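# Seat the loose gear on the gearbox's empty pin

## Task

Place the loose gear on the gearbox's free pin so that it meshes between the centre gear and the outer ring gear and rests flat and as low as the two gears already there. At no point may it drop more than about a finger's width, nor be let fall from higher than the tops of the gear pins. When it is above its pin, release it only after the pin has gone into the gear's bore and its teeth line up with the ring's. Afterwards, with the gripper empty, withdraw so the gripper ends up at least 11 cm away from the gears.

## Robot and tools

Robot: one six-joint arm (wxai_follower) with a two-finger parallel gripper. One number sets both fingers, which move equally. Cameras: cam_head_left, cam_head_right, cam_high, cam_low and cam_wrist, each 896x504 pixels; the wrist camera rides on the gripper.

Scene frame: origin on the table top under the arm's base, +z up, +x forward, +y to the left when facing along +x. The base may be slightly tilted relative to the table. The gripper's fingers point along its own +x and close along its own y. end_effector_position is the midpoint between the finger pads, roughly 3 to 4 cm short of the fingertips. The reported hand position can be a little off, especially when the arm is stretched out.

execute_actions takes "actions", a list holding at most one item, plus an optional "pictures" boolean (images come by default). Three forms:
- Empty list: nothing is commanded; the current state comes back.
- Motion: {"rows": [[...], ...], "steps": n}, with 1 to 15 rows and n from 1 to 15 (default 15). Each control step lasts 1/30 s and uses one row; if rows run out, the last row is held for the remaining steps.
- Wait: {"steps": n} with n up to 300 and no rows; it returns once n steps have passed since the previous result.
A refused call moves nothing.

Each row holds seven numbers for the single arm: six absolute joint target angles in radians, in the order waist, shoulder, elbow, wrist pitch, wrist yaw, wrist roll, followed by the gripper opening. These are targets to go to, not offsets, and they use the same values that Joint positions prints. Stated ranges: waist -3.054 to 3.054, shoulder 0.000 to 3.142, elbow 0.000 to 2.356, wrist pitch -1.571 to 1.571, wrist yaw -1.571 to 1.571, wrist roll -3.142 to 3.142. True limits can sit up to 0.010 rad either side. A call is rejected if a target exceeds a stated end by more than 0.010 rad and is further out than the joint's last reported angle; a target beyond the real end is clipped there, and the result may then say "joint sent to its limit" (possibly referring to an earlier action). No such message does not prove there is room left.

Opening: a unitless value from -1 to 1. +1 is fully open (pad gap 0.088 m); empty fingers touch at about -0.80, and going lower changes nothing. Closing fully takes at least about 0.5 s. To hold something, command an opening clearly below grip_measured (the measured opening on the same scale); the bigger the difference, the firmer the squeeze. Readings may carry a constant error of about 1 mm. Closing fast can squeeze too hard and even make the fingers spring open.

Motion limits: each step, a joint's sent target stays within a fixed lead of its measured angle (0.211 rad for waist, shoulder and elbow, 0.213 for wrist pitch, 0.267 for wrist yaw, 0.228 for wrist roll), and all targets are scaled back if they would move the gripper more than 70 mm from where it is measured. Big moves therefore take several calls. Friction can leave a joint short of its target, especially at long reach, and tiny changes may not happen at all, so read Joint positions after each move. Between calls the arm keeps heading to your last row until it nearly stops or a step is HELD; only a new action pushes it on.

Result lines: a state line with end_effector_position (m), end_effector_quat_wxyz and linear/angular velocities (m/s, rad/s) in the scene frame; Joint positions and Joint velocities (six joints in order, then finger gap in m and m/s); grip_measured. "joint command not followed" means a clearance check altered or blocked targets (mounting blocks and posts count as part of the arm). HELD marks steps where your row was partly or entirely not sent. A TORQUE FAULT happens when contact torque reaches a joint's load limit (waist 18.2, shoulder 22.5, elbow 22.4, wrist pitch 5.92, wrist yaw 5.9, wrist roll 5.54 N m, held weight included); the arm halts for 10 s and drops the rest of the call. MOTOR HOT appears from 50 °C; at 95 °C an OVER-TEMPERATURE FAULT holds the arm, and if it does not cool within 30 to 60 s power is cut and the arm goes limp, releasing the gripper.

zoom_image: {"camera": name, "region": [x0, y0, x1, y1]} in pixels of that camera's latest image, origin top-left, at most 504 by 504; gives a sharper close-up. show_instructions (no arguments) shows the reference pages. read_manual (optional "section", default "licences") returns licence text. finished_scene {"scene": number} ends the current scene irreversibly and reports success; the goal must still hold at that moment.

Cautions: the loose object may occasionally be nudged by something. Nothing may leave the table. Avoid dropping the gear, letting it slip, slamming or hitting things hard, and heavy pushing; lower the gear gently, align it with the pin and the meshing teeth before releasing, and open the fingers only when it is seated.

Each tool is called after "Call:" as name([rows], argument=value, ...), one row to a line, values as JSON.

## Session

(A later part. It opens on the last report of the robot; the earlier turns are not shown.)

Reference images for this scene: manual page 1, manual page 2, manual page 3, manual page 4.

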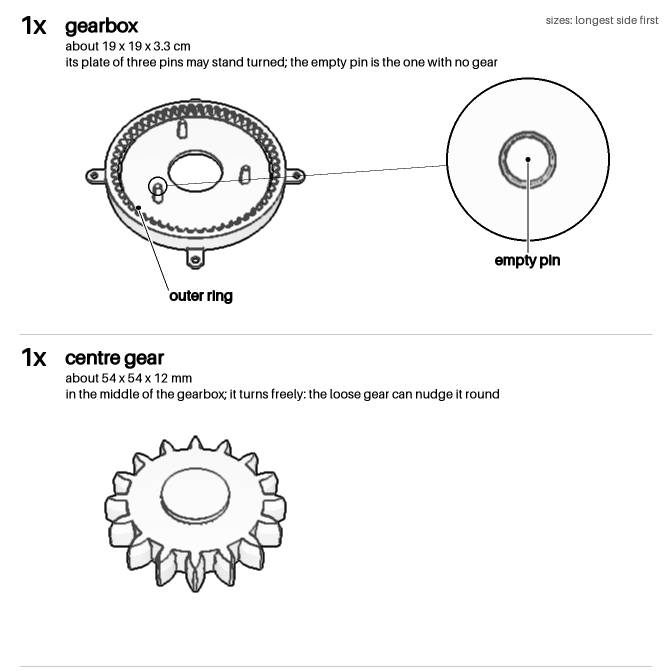

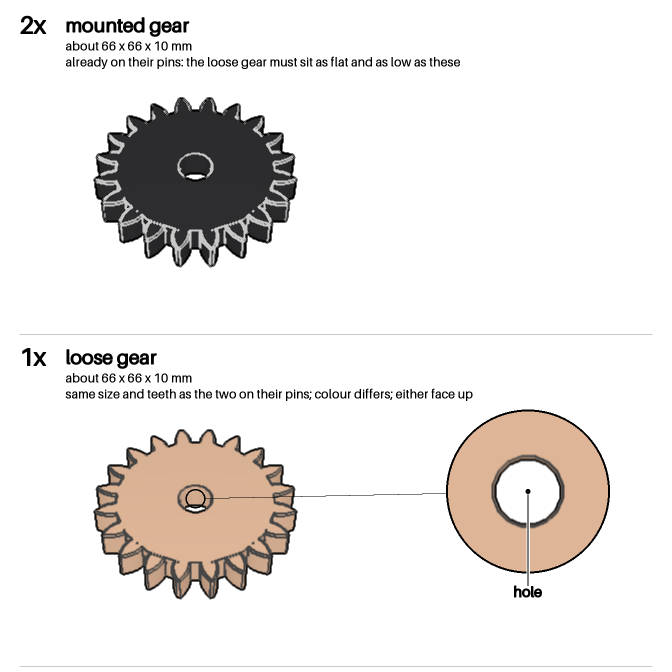

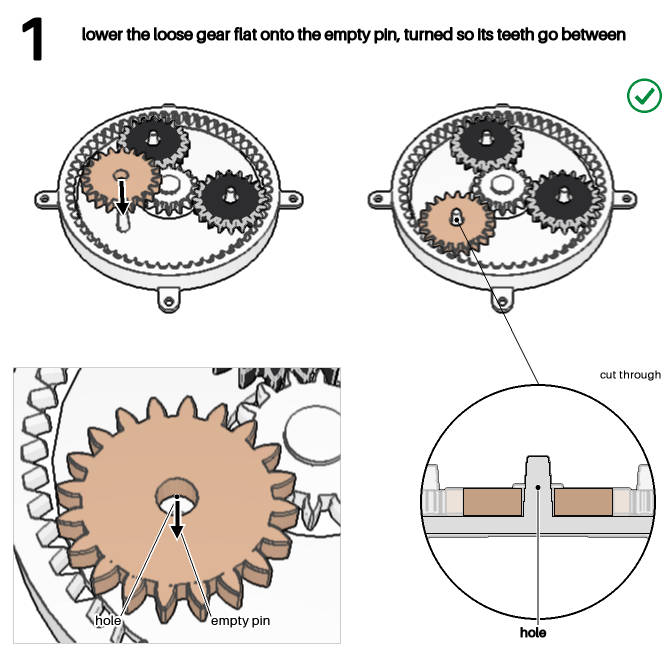

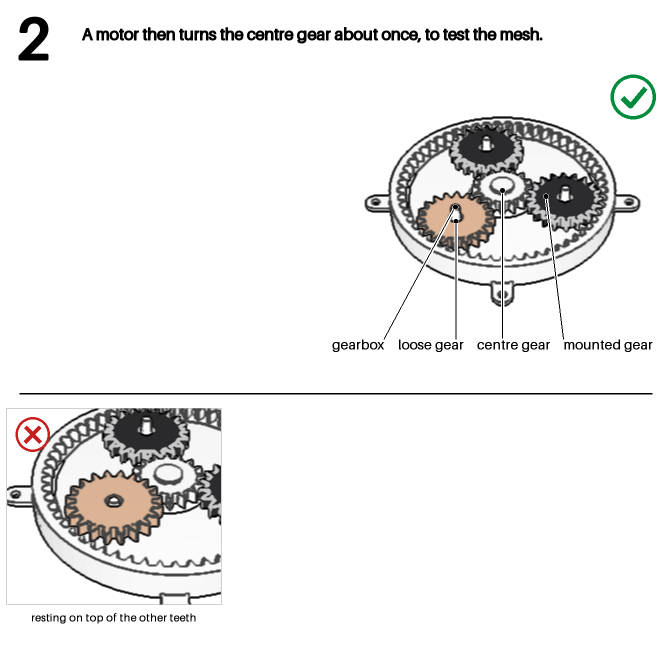

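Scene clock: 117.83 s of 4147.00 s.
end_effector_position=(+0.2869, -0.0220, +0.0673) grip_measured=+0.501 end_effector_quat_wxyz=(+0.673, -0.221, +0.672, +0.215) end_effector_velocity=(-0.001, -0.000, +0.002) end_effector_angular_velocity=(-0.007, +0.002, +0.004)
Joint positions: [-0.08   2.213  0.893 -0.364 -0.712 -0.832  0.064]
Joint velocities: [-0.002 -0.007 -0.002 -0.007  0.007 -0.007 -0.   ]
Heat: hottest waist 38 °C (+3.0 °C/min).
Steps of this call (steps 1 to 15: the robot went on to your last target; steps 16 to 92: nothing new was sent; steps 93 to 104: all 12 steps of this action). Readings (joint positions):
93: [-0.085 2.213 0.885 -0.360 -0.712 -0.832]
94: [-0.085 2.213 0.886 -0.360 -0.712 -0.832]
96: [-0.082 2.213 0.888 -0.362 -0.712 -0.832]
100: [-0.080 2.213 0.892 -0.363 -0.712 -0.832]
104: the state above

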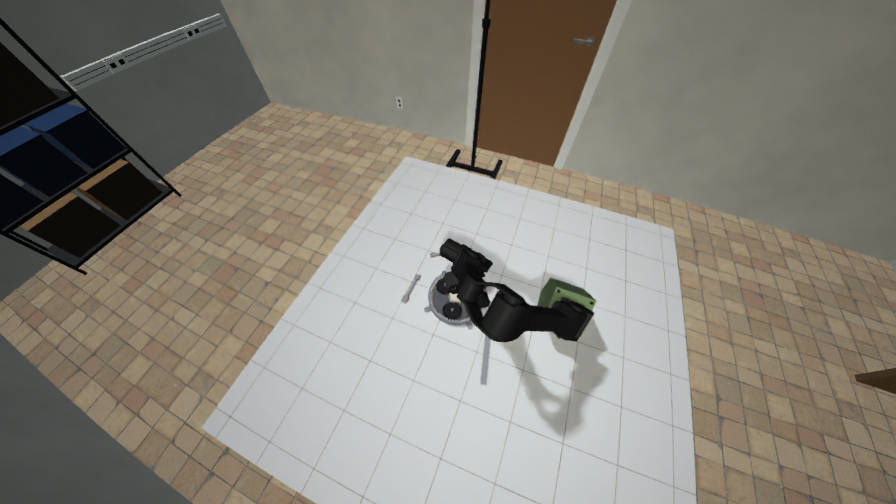

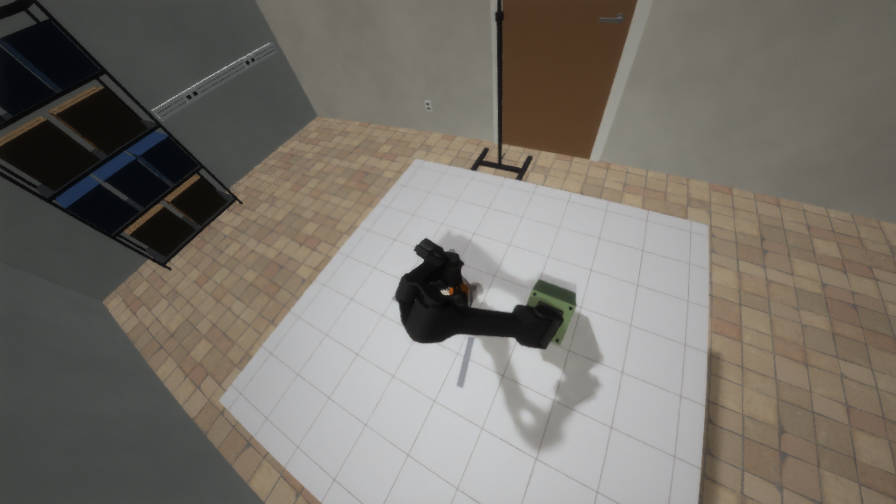

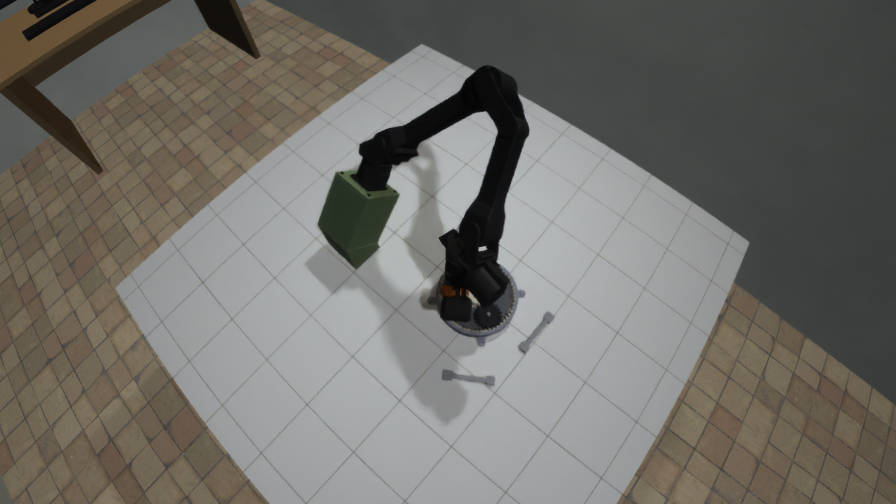

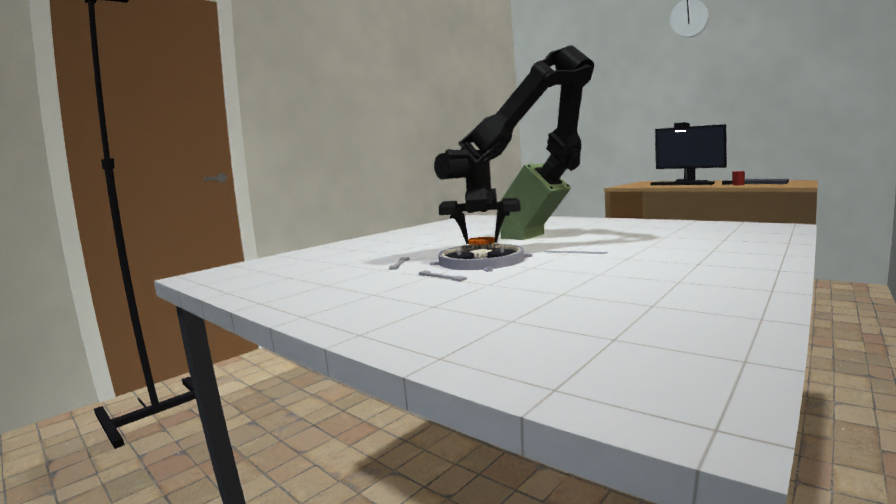

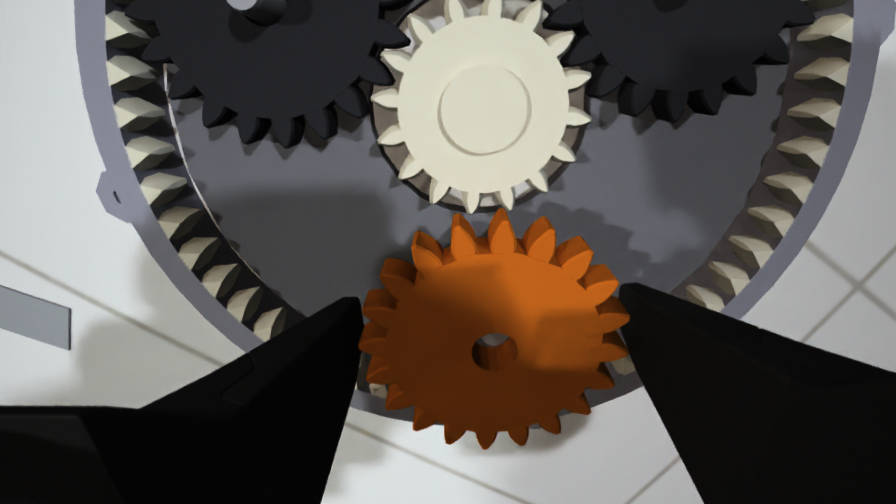

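Good. Descend 8 mm.

Call:
execute_actions([
  {"rows":[[-0.072,2.232,0.893,-0.345,-0.71,-0.83,0.3],[-0.062,2.243,0.882,-0.325,-0.71,-0.83,0.3]],"steps":14},
])

Call:
zoom_image(camera="cam_wrist", region=[380,180,620,450])

Scene clock: 125.03 s of 4147.00 s.
end_effector_position=(+0.2861, -0.0229, +0.0590) grip_measured=+0.499 end_effector_quat_wxyz=(+0.669, -0.229, +0.672, +0.221) end_effector_velocity=(-0.002, -0.001, -0.001) end_effector_angular_velocity=(-0.008, +0.001, +0.025)
Joint positions: [-0.063  2.234  0.887 -0.327 -0.709 -0.832  0.063]
Joint velocities: [ 0.002 -0.002 -0.007  0.007  0.007 -0.022  0.   ]
Heat: hottest waist 39 °C (+3.0 °C/min).
Steps of this call (steps 1 to 15: the robot went on to your last target; steps 16 to 202: nothing new was sent; steps 203 to 216: all 14 steps of this action). Readings (joint positions):
203: [-0.079 2.215 0.894 -0.363 -0.712 -0.832]
204: [-0.077 2.218 0.894 -0.355 -0.711 -0.832]
206: [-0.071 2.225 0.893 -0.341 -0.709 -0.832]
210: [-0.063 2.233 0.888 -0.331 -0.709 -0.832]
216: the state above

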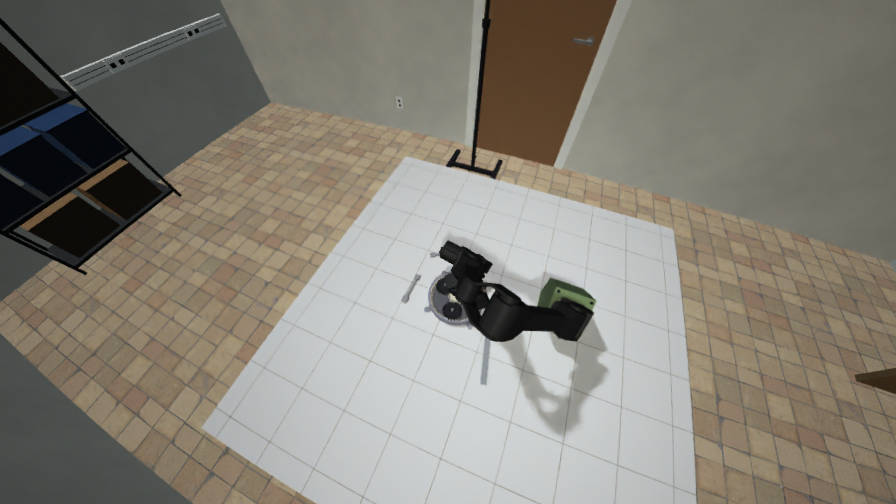

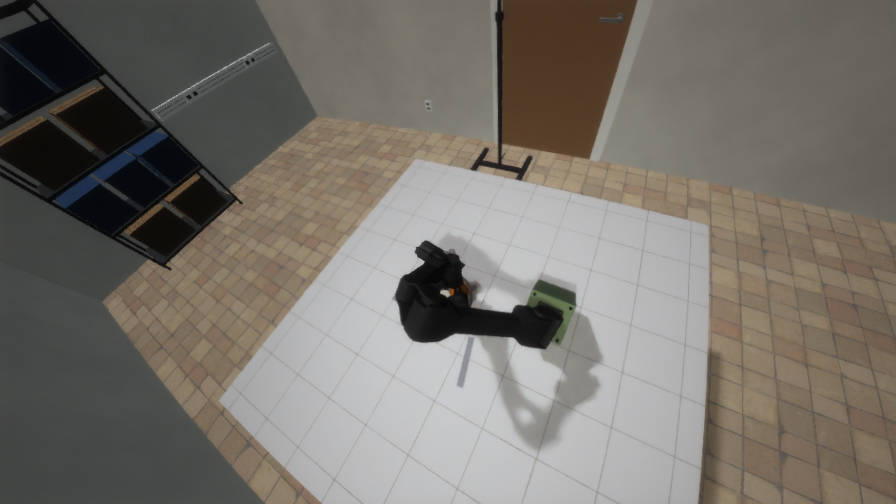

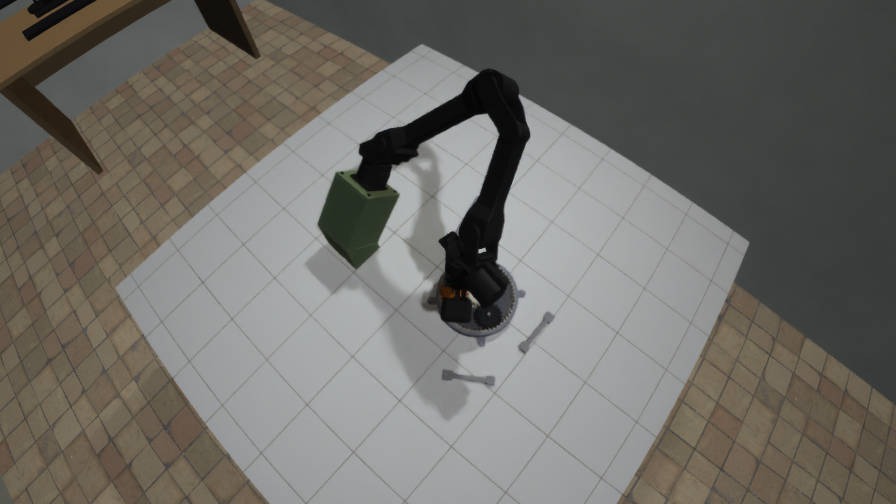

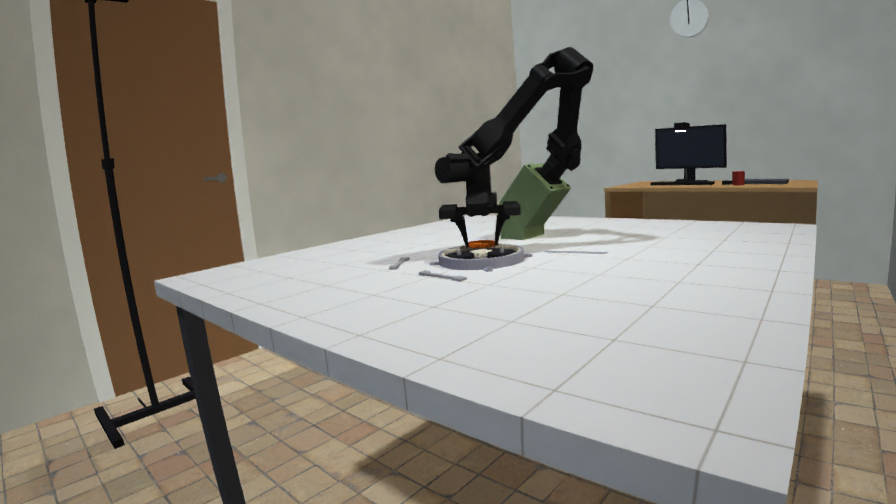

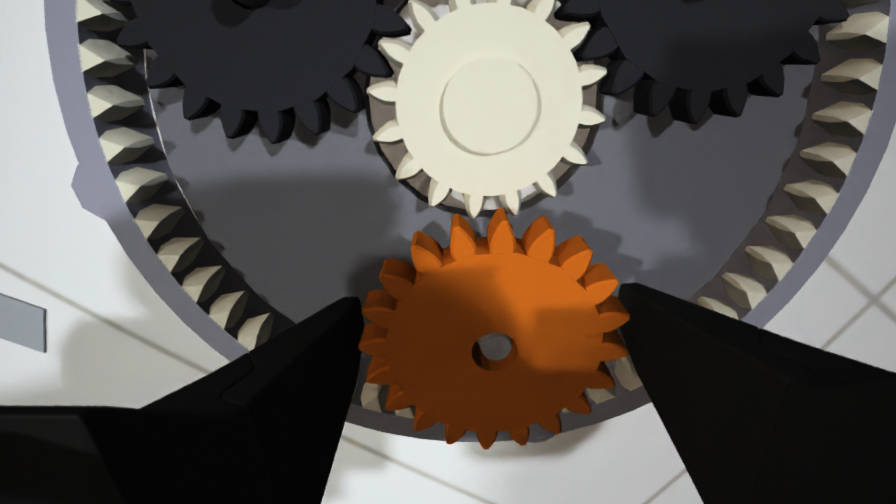

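Region (380, 180, 620, 450) of cam_wrist's 896x504 image, scaled by 1.867, with more detail than that image has.

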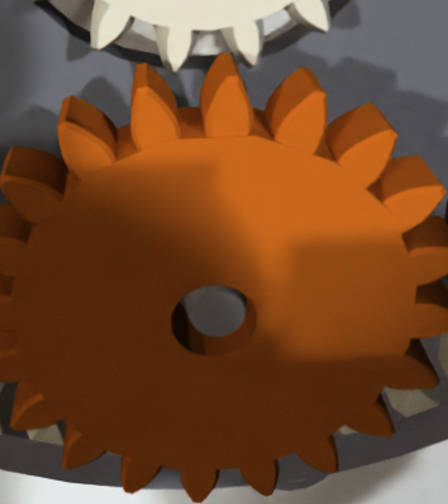

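Threaded. Continue down with a wiggle.

Call:
execute_actions([
  {"rows":[[-0.052,2.255,0.878,-0.305,-0.71,-0.83,0.3],[-0.045,2.262,0.872,-0.29,-0.71,-0.83,0.3],[-0.045,2.262,0.872,-0.29,-0.71,-0.83,0.3],[-0.045,2.262,0.872,-0.29,-0.71,-0.83,0.3],[-0.045,2.262,0.872,-0.29,-0.71,-0.80,0.3],[-0.045,2.262,0.872,-0.29,-0.71,-0.76,0.3],[-0.045,2.262,0.872,-0.29,-0.71,-0.76,0.3],[-0.045,2.262,0.872,-0.29,-0.71,-0.76,0.3],[-0.045,2.262,0.872,-0.29,-0.71,-0.82,0.3],[-0.045,2.262,0.872,-0.29,-0.71,-0.88,0.3],[-0.045,2.262,0.872,-0.29,-0.71,-0.9,0.3]],"steps":15},
])

Call:
zoom_image(camera="cam_wrist", region=[340,150,680,490])

Call:
zoom_image(camera="cam_low", region=[430,200,550,280])

Scene clock: 130.97 s of 4147.00 s.
end_effector_position=(+0.2855, -0.0228, +0.0517) grip_measured=+0.502 end_effector_quat_wxyz=(+0.662, -0.249, +0.664, +0.242) end_effector_velocity=(-0.002, +0.004, -0.001) end_effector_angular_velocity=(+0.023, +0.009, +0.192)
Joint positions: [-0.046  2.251  0.88  -0.289 -0.712 -0.874  0.064]
Joint velocities: [ 0.002  0.002 -0.002 -0.007 -0.022 -0.198 -0.   ]
Heat: hottest waist 39 °C (+2.0 °C/min).
Steps of this call (steps 1 to 15: the robot went on to your last target; steps 16 to 163: nothing new was sent; steps 164 to 178: all 15 steps of this action). Readings (joint positions):
164: [-0.061 2.236 0.886 -0.323 -0.709 -0.832]
165: [-0.059 2.238 0.885 -0.315 -0.709 -0.832]
167: [-0.053 2.245 0.883 -0.303 -0.710 -0.832]
171: [-0.049 2.248 0.882 -0.291 -0.708 -0.794]
178: the state above

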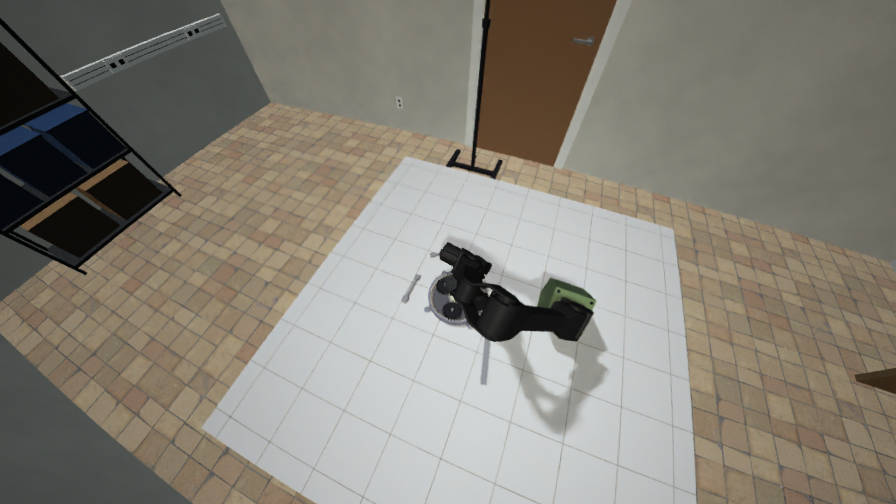

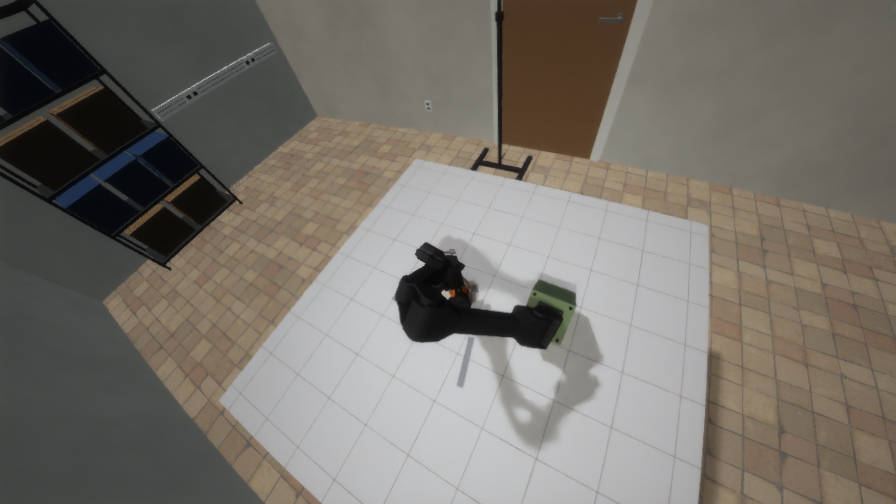

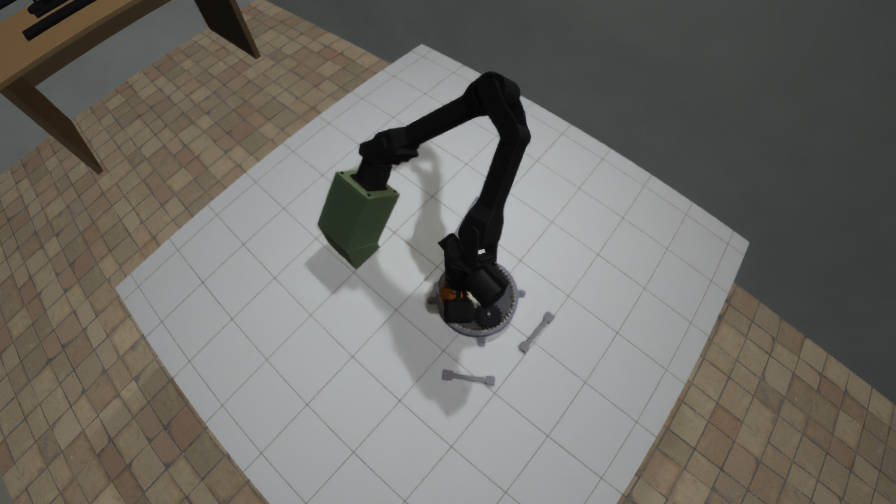

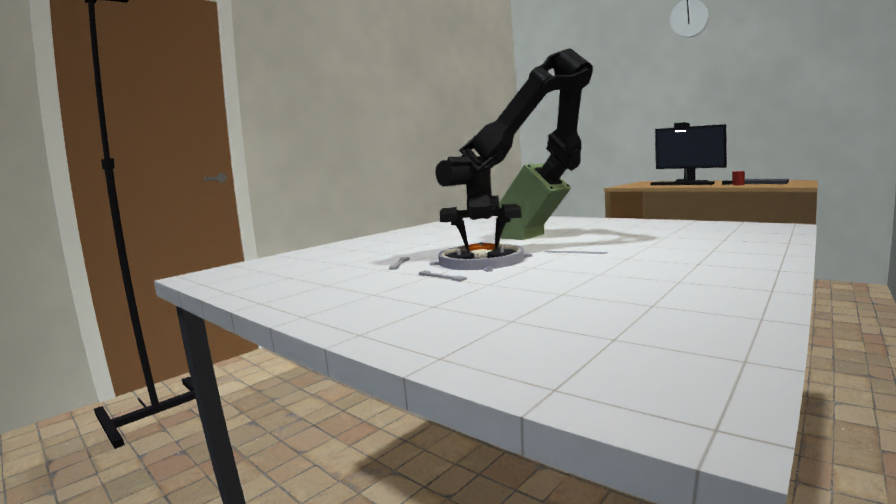

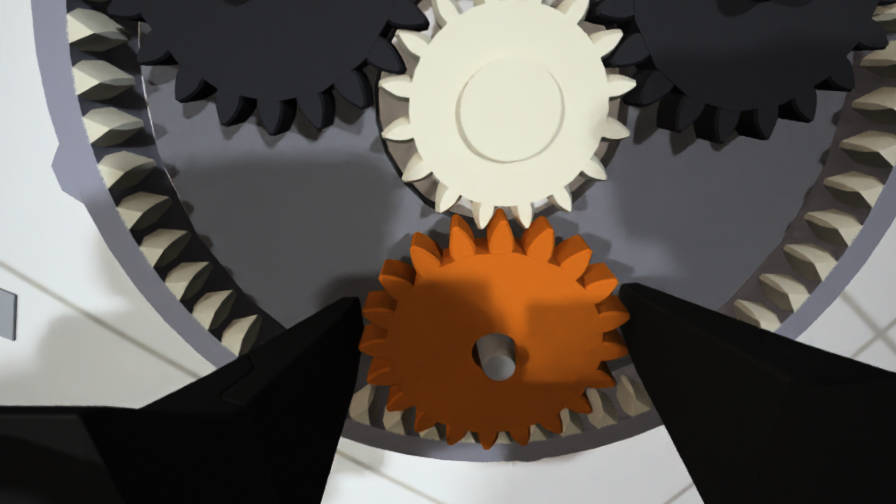

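Region (340, 150, 680, 490) of cam_wrist's 896x504 image, scaled by 1.482, with more detail than that image has.

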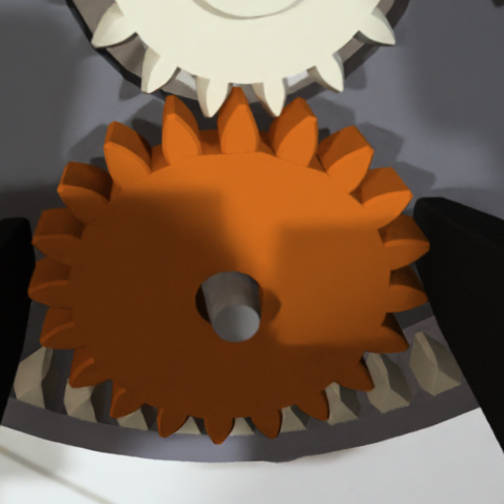

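Region (430, 200, 550, 280) of cam_low's 896x504 image, scaled by 4.200, with more detail than that image has.

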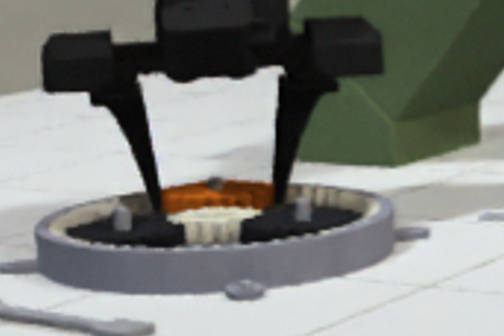

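Call:
execute_actions([
  {"rows":[[-0.046,2.255,0.878,-0.29,-0.71,-0.88,0.45],[-0.046,2.255,0.878,-0.29,-0.71,-0.88,0.52],[-0.046,2.255,0.878,-0.29,-0.71,-0.88,0.58],[-0.046,2.255,0.878,-0.29,-0.71,-0.88,0.7]],"steps":14},
])

Call:
zoom_image(camera="cam_low", region=[430,200,550,280])

Scene clock: 134.43 s of 4147.00 s.
end_effector_position=(+0.2850, -0.0223, +0.0512) grip_measured=+0.689 end_effector_quat_wxyz=(+0.660, -0.252, +0.663, +0.247) end_effector_velocity=(-0.002, +0.002, +0.001) end_effector_angular_velocity=(+0.008, +0.003, +0.001)
Joint positions: [-0.045  2.251  0.879 -0.289 -0.713 -0.885  0.073]
Joint velocities: [-0.002 -0.007 -0.007 -0.007 -0.007 -0.007  0.004]
Heat: hottest waist 39 °C (+2.0 °C/min).
Steps of this call (steps 1 to 30: the robot went on to your last target; steps 31 to 90: nothing new was sent; steps 91 to 104: all 14 steps of this action). Readings (joint positions):
91: [-0.045 2.251 0.879 -0.290 -0.715 -0.895]
92: [-0.045 2.251 0.879 -0.290 -0.715 -0.894]
94: [-0.045 2.251 0.879 -0.289 -0.715 -0.891]
98: [-0.045 2.251 0.879 -0.289 -0.713 -0.886]
104: the state above

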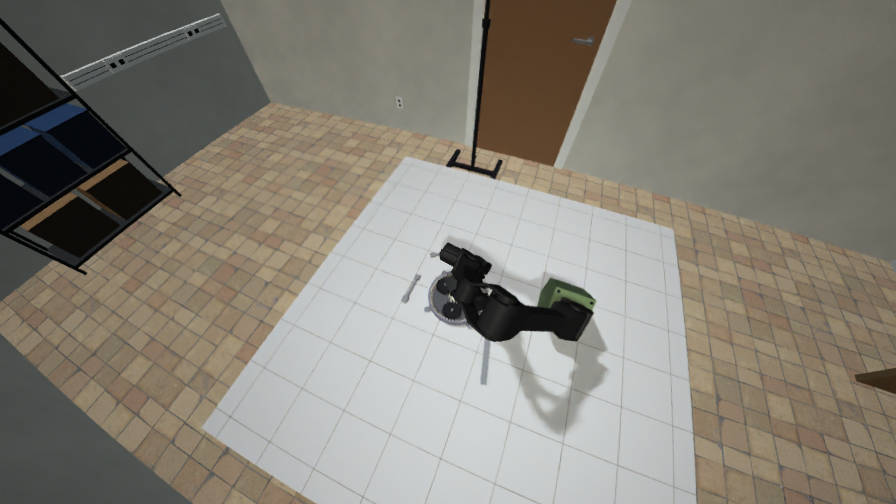

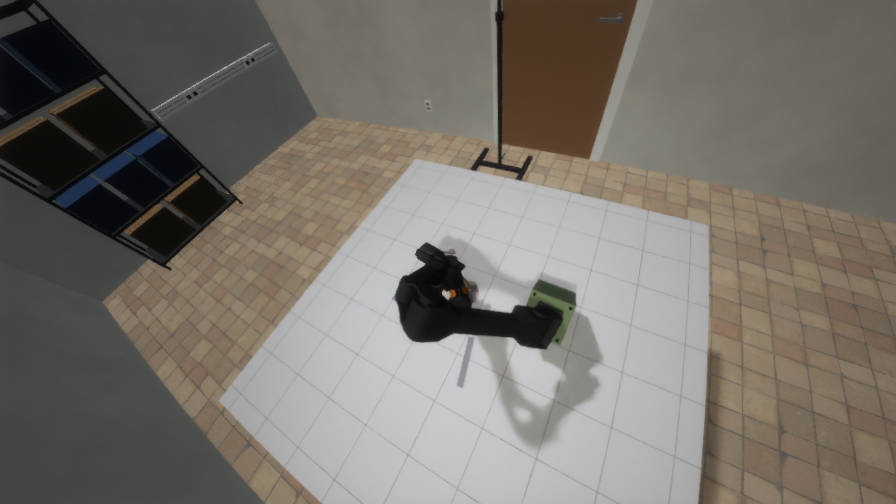

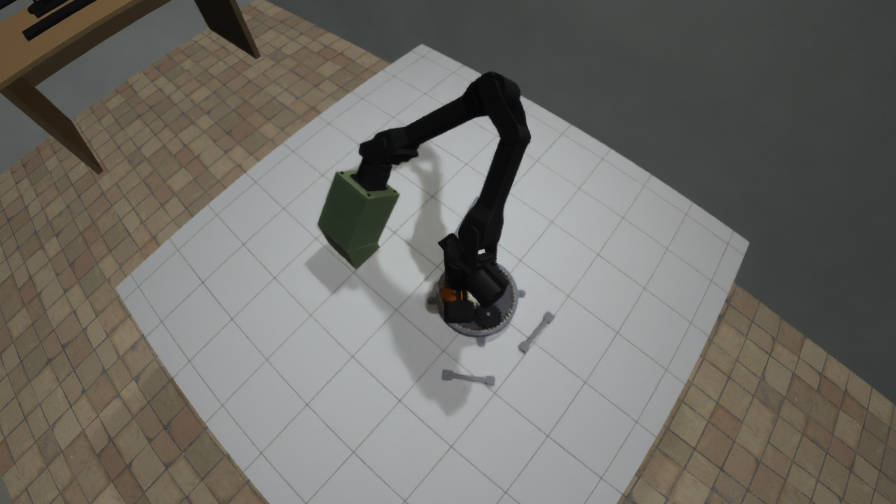

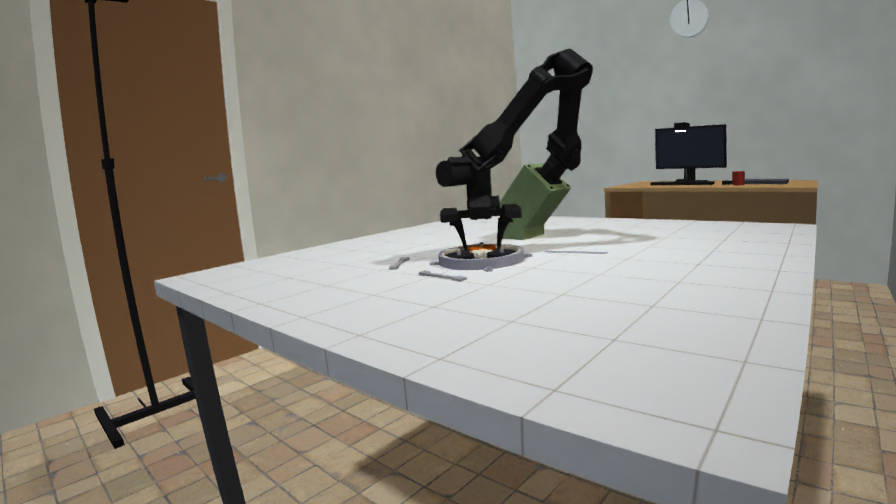

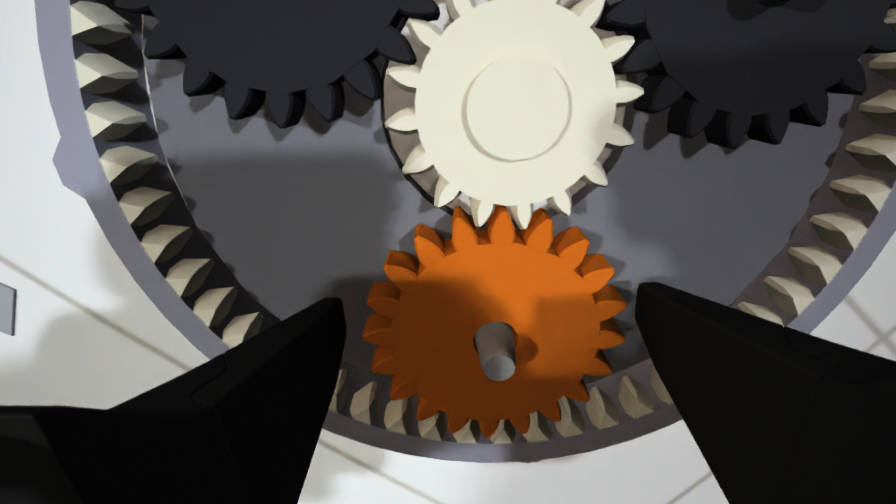

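Region (430, 200, 550, 280) of cam_low's 896x504 image, scaled by 4.200, with more detail than that image has.

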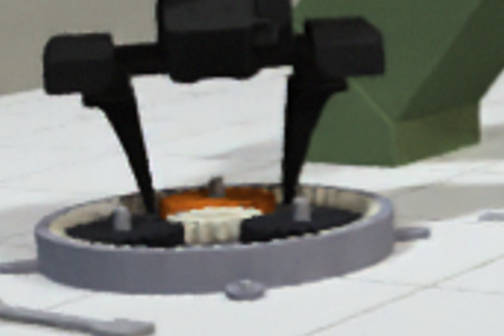

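Dropped into place. Lift straight and retreat.

Call:
execute_actions([
  {"rows":[[-0.06,2.23,0.89,-0.33,-0.71,-0.88,0.7],[-0.08,2.2,0.9,-0.38,-0.71,-0.88,0.7],[-0.1,2.16,0.915,-0.45,-0.71,-0.88,0.7],[-0.11,2.12,0.93,-0.54,-0.71,-0.88,0.7],[-0.11,2.12,0.93,-0.54,-0.71,-0.88,0.7],[-0.11,1.9,0.93,-0.7,-0.71,-0.88,1],[-0.11,1.7,0.9,-0.75,-0.71,-0.88,1],[-0.11,1.4,0.8,-0.6,-0.6,-0.88,1]],"steps":15},
], pictures=false)

Call:
execute_actions([
  {"rows":[[-0.1,1.0,0.7,-0.3,-0.4,-0.6,1]],"steps":15},
], pictures=false)

Call:
execute_actions([
  {"steps":15},
])

Call:
zoom_image(camera="cam_high", region=[420,245,540,345])

Call:
zoom_image(camera="cam_low", region=[430,200,550,280])

Scene clock: 141.13 s of 4147.00 s.
end_effector_position=(+0.2820, +0.0345, +0.1567) grip_measured=+0.968 end_effector_quat_wxyz=(+0.682, -0.324, +0.624, +0.203) end_effector_velocity=(+0.100, +0.203, +0.274) end_effector_angular_velocity=(-0.324, -0.985, +0.868)
Joint positions: [-0.104  1.73   0.814 -0.593 -0.614 -0.883  0.086]
Joint velocities: [-0.012 -1.448 -0.066 -0.037  0.081 -0.007  0.007]
Heat: hottest waist 39 °C (+2.0 °C/min).
Steps of this call (steps 1 to 15: the robot went on to your last target; steps 16 to 186: nothing new was sent; steps 187 to 201: all 15 steps of this action). Readings (joint positions):
187: [-0.045 2.251 0.880 -0.294 -0.713 -0.884]
188: [-0.048 2.248 0.882 -0.313 -0.713 -0.884]
190: [-0.066 2.221 0.893 -0.382 -0.708 -0.885]
194: [-0.100 2.073 0.895 -0.548 -0.693 -0.883]
201: the state above

Scene clock: 141.63 s of 4147.00 s.
end_effector_position=(+0.3143, +0.1236, +0.3047) grip_measured=+0.984 end_effector_quat_wxyz=(+0.796, -0.511, +0.313, +0.090) end_effector_velocity=(-0.046, +0.118, +0.116) end_effector_angular_velocity=(-0.069, -0.422, +0.362)
Joint positions: [-0.101  1.049  0.714 -0.3   -0.409 -0.609  0.087]
Joint velocities: [ 0.002 -0.584 -0.002 -0.007 -0.007  0.037 -0.   ]
Heat: hottest waist 39 °C (+2.0 °C/min).
Steps of this call (steps 1 to 15: all 15 steps of this action). Readings (joint positions):
1: [-0.102 1.679 0.800 -0.559 -0.584 -0.845]
2: [-0.101 1.627 0.779 -0.500 -0.532 -0.789]
4: [-0.101 1.532 0.745 -0.417 -0.472 -0.707]
8: [-0.101 1.340 0.718 -0.336 -0.425 -0.636]
15: the state above

Scene clock: 142.13 s of 4147.00 s.
end_effector_position=(+0.3101, +0.1298, +0.3115) grip_measured=+0.984 end_effector_quat_wxyz=(+0.798, -0.517, +0.297, +0.089) end_effector_velocity=(-0.002, +0.001, +0.001) end_effector_angular_velocity=(-0.014, +0.004, +0.017)
Joint positions: [-0.101  1.007  0.708 -0.3   -0.404 -0.605  0.087]
Joint velocities: [-0.002 -0.012 -0.002 -0.007 -0.007 -0.022 -0.   ]
Heat: hottest waist 39 °C (+2.0 °C/min).
Steps of this call (steps 1 to 15: the robot went on to your last target). Readings (joint positions):
1: [-0.101 1.034 0.714 -0.300 -0.407 -0.608]
2: [-0.101 1.026 0.713 -0.300 -0.406 -0.607]
4: [-0.101 1.019 0.711 -0.300 -0.405 -0.606]
8: [-0.101 1.011 0.708 -0.300 -0.404 -0.605]
15: the state above

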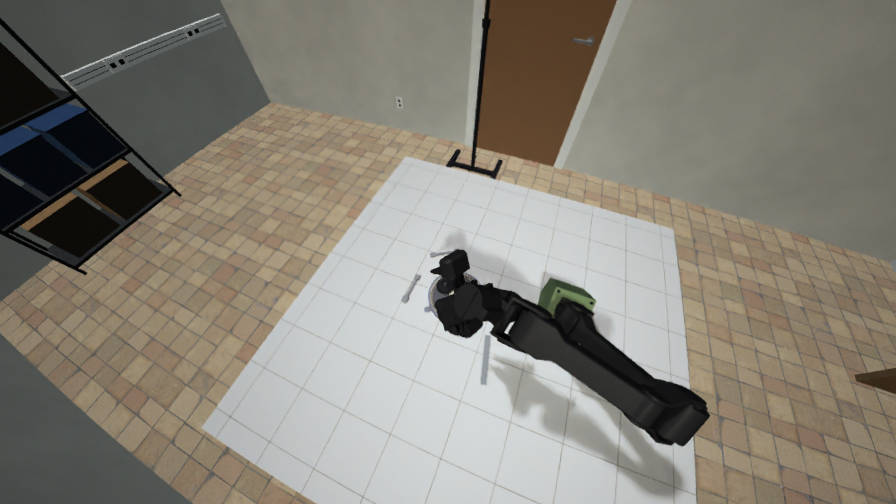

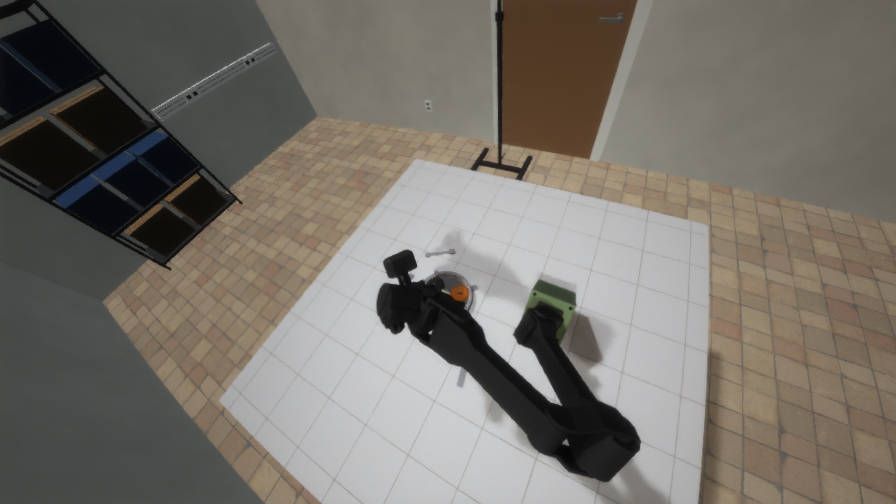

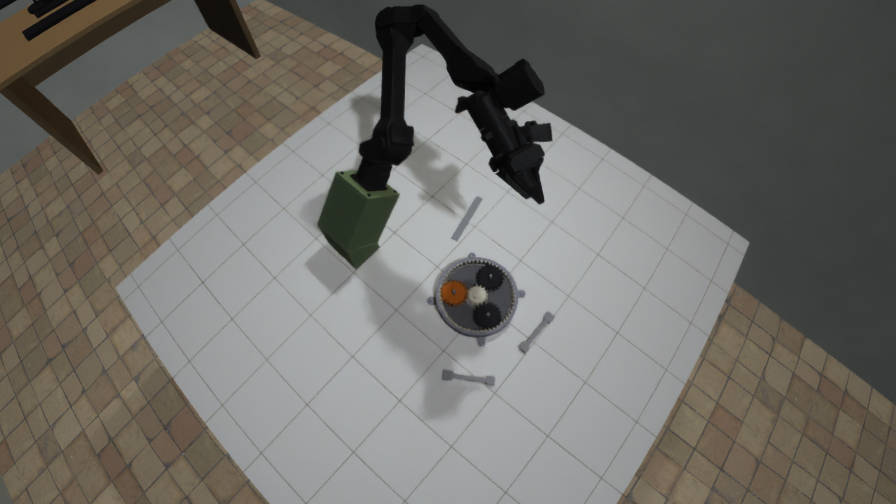

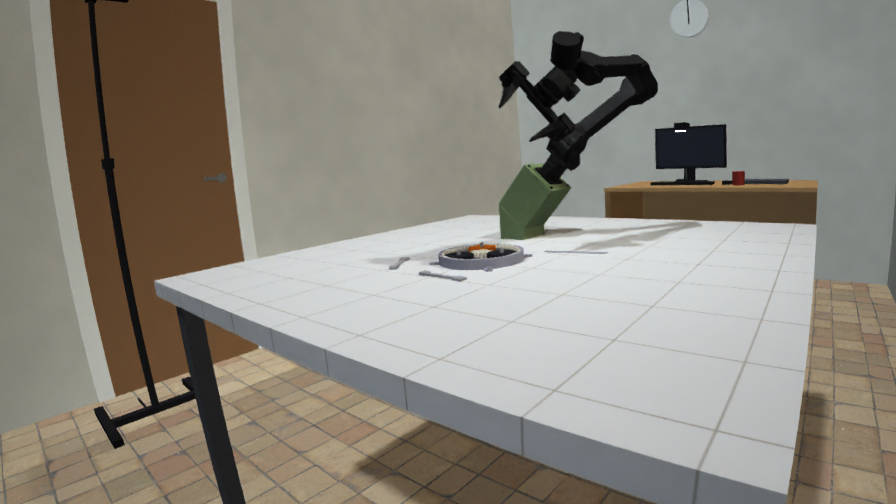

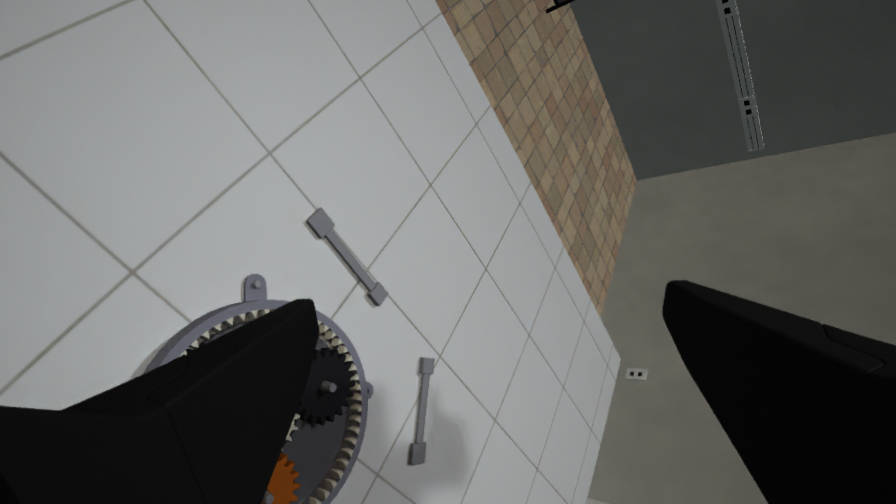

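Region (420, 245, 540, 345) of cam_high's 896x504 image, scaled by 4.200, with more detail than that image has.

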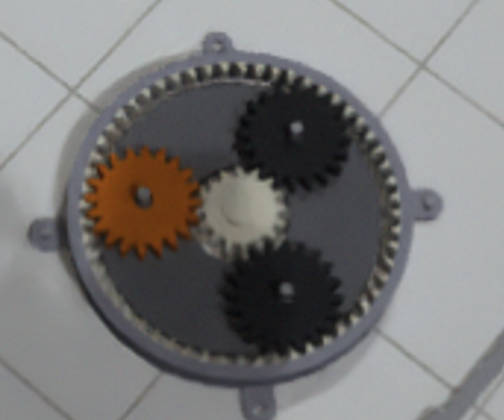

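Region (430, 200, 550, 280) of cam_low's 896x504 image, scaled by 4.200, with more detail than that image has.

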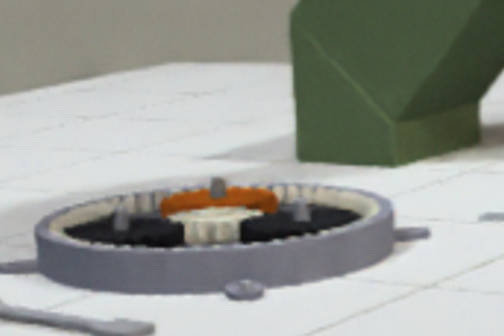

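Call:
finished_scene(scene=2)

The scene is finished: the task was done.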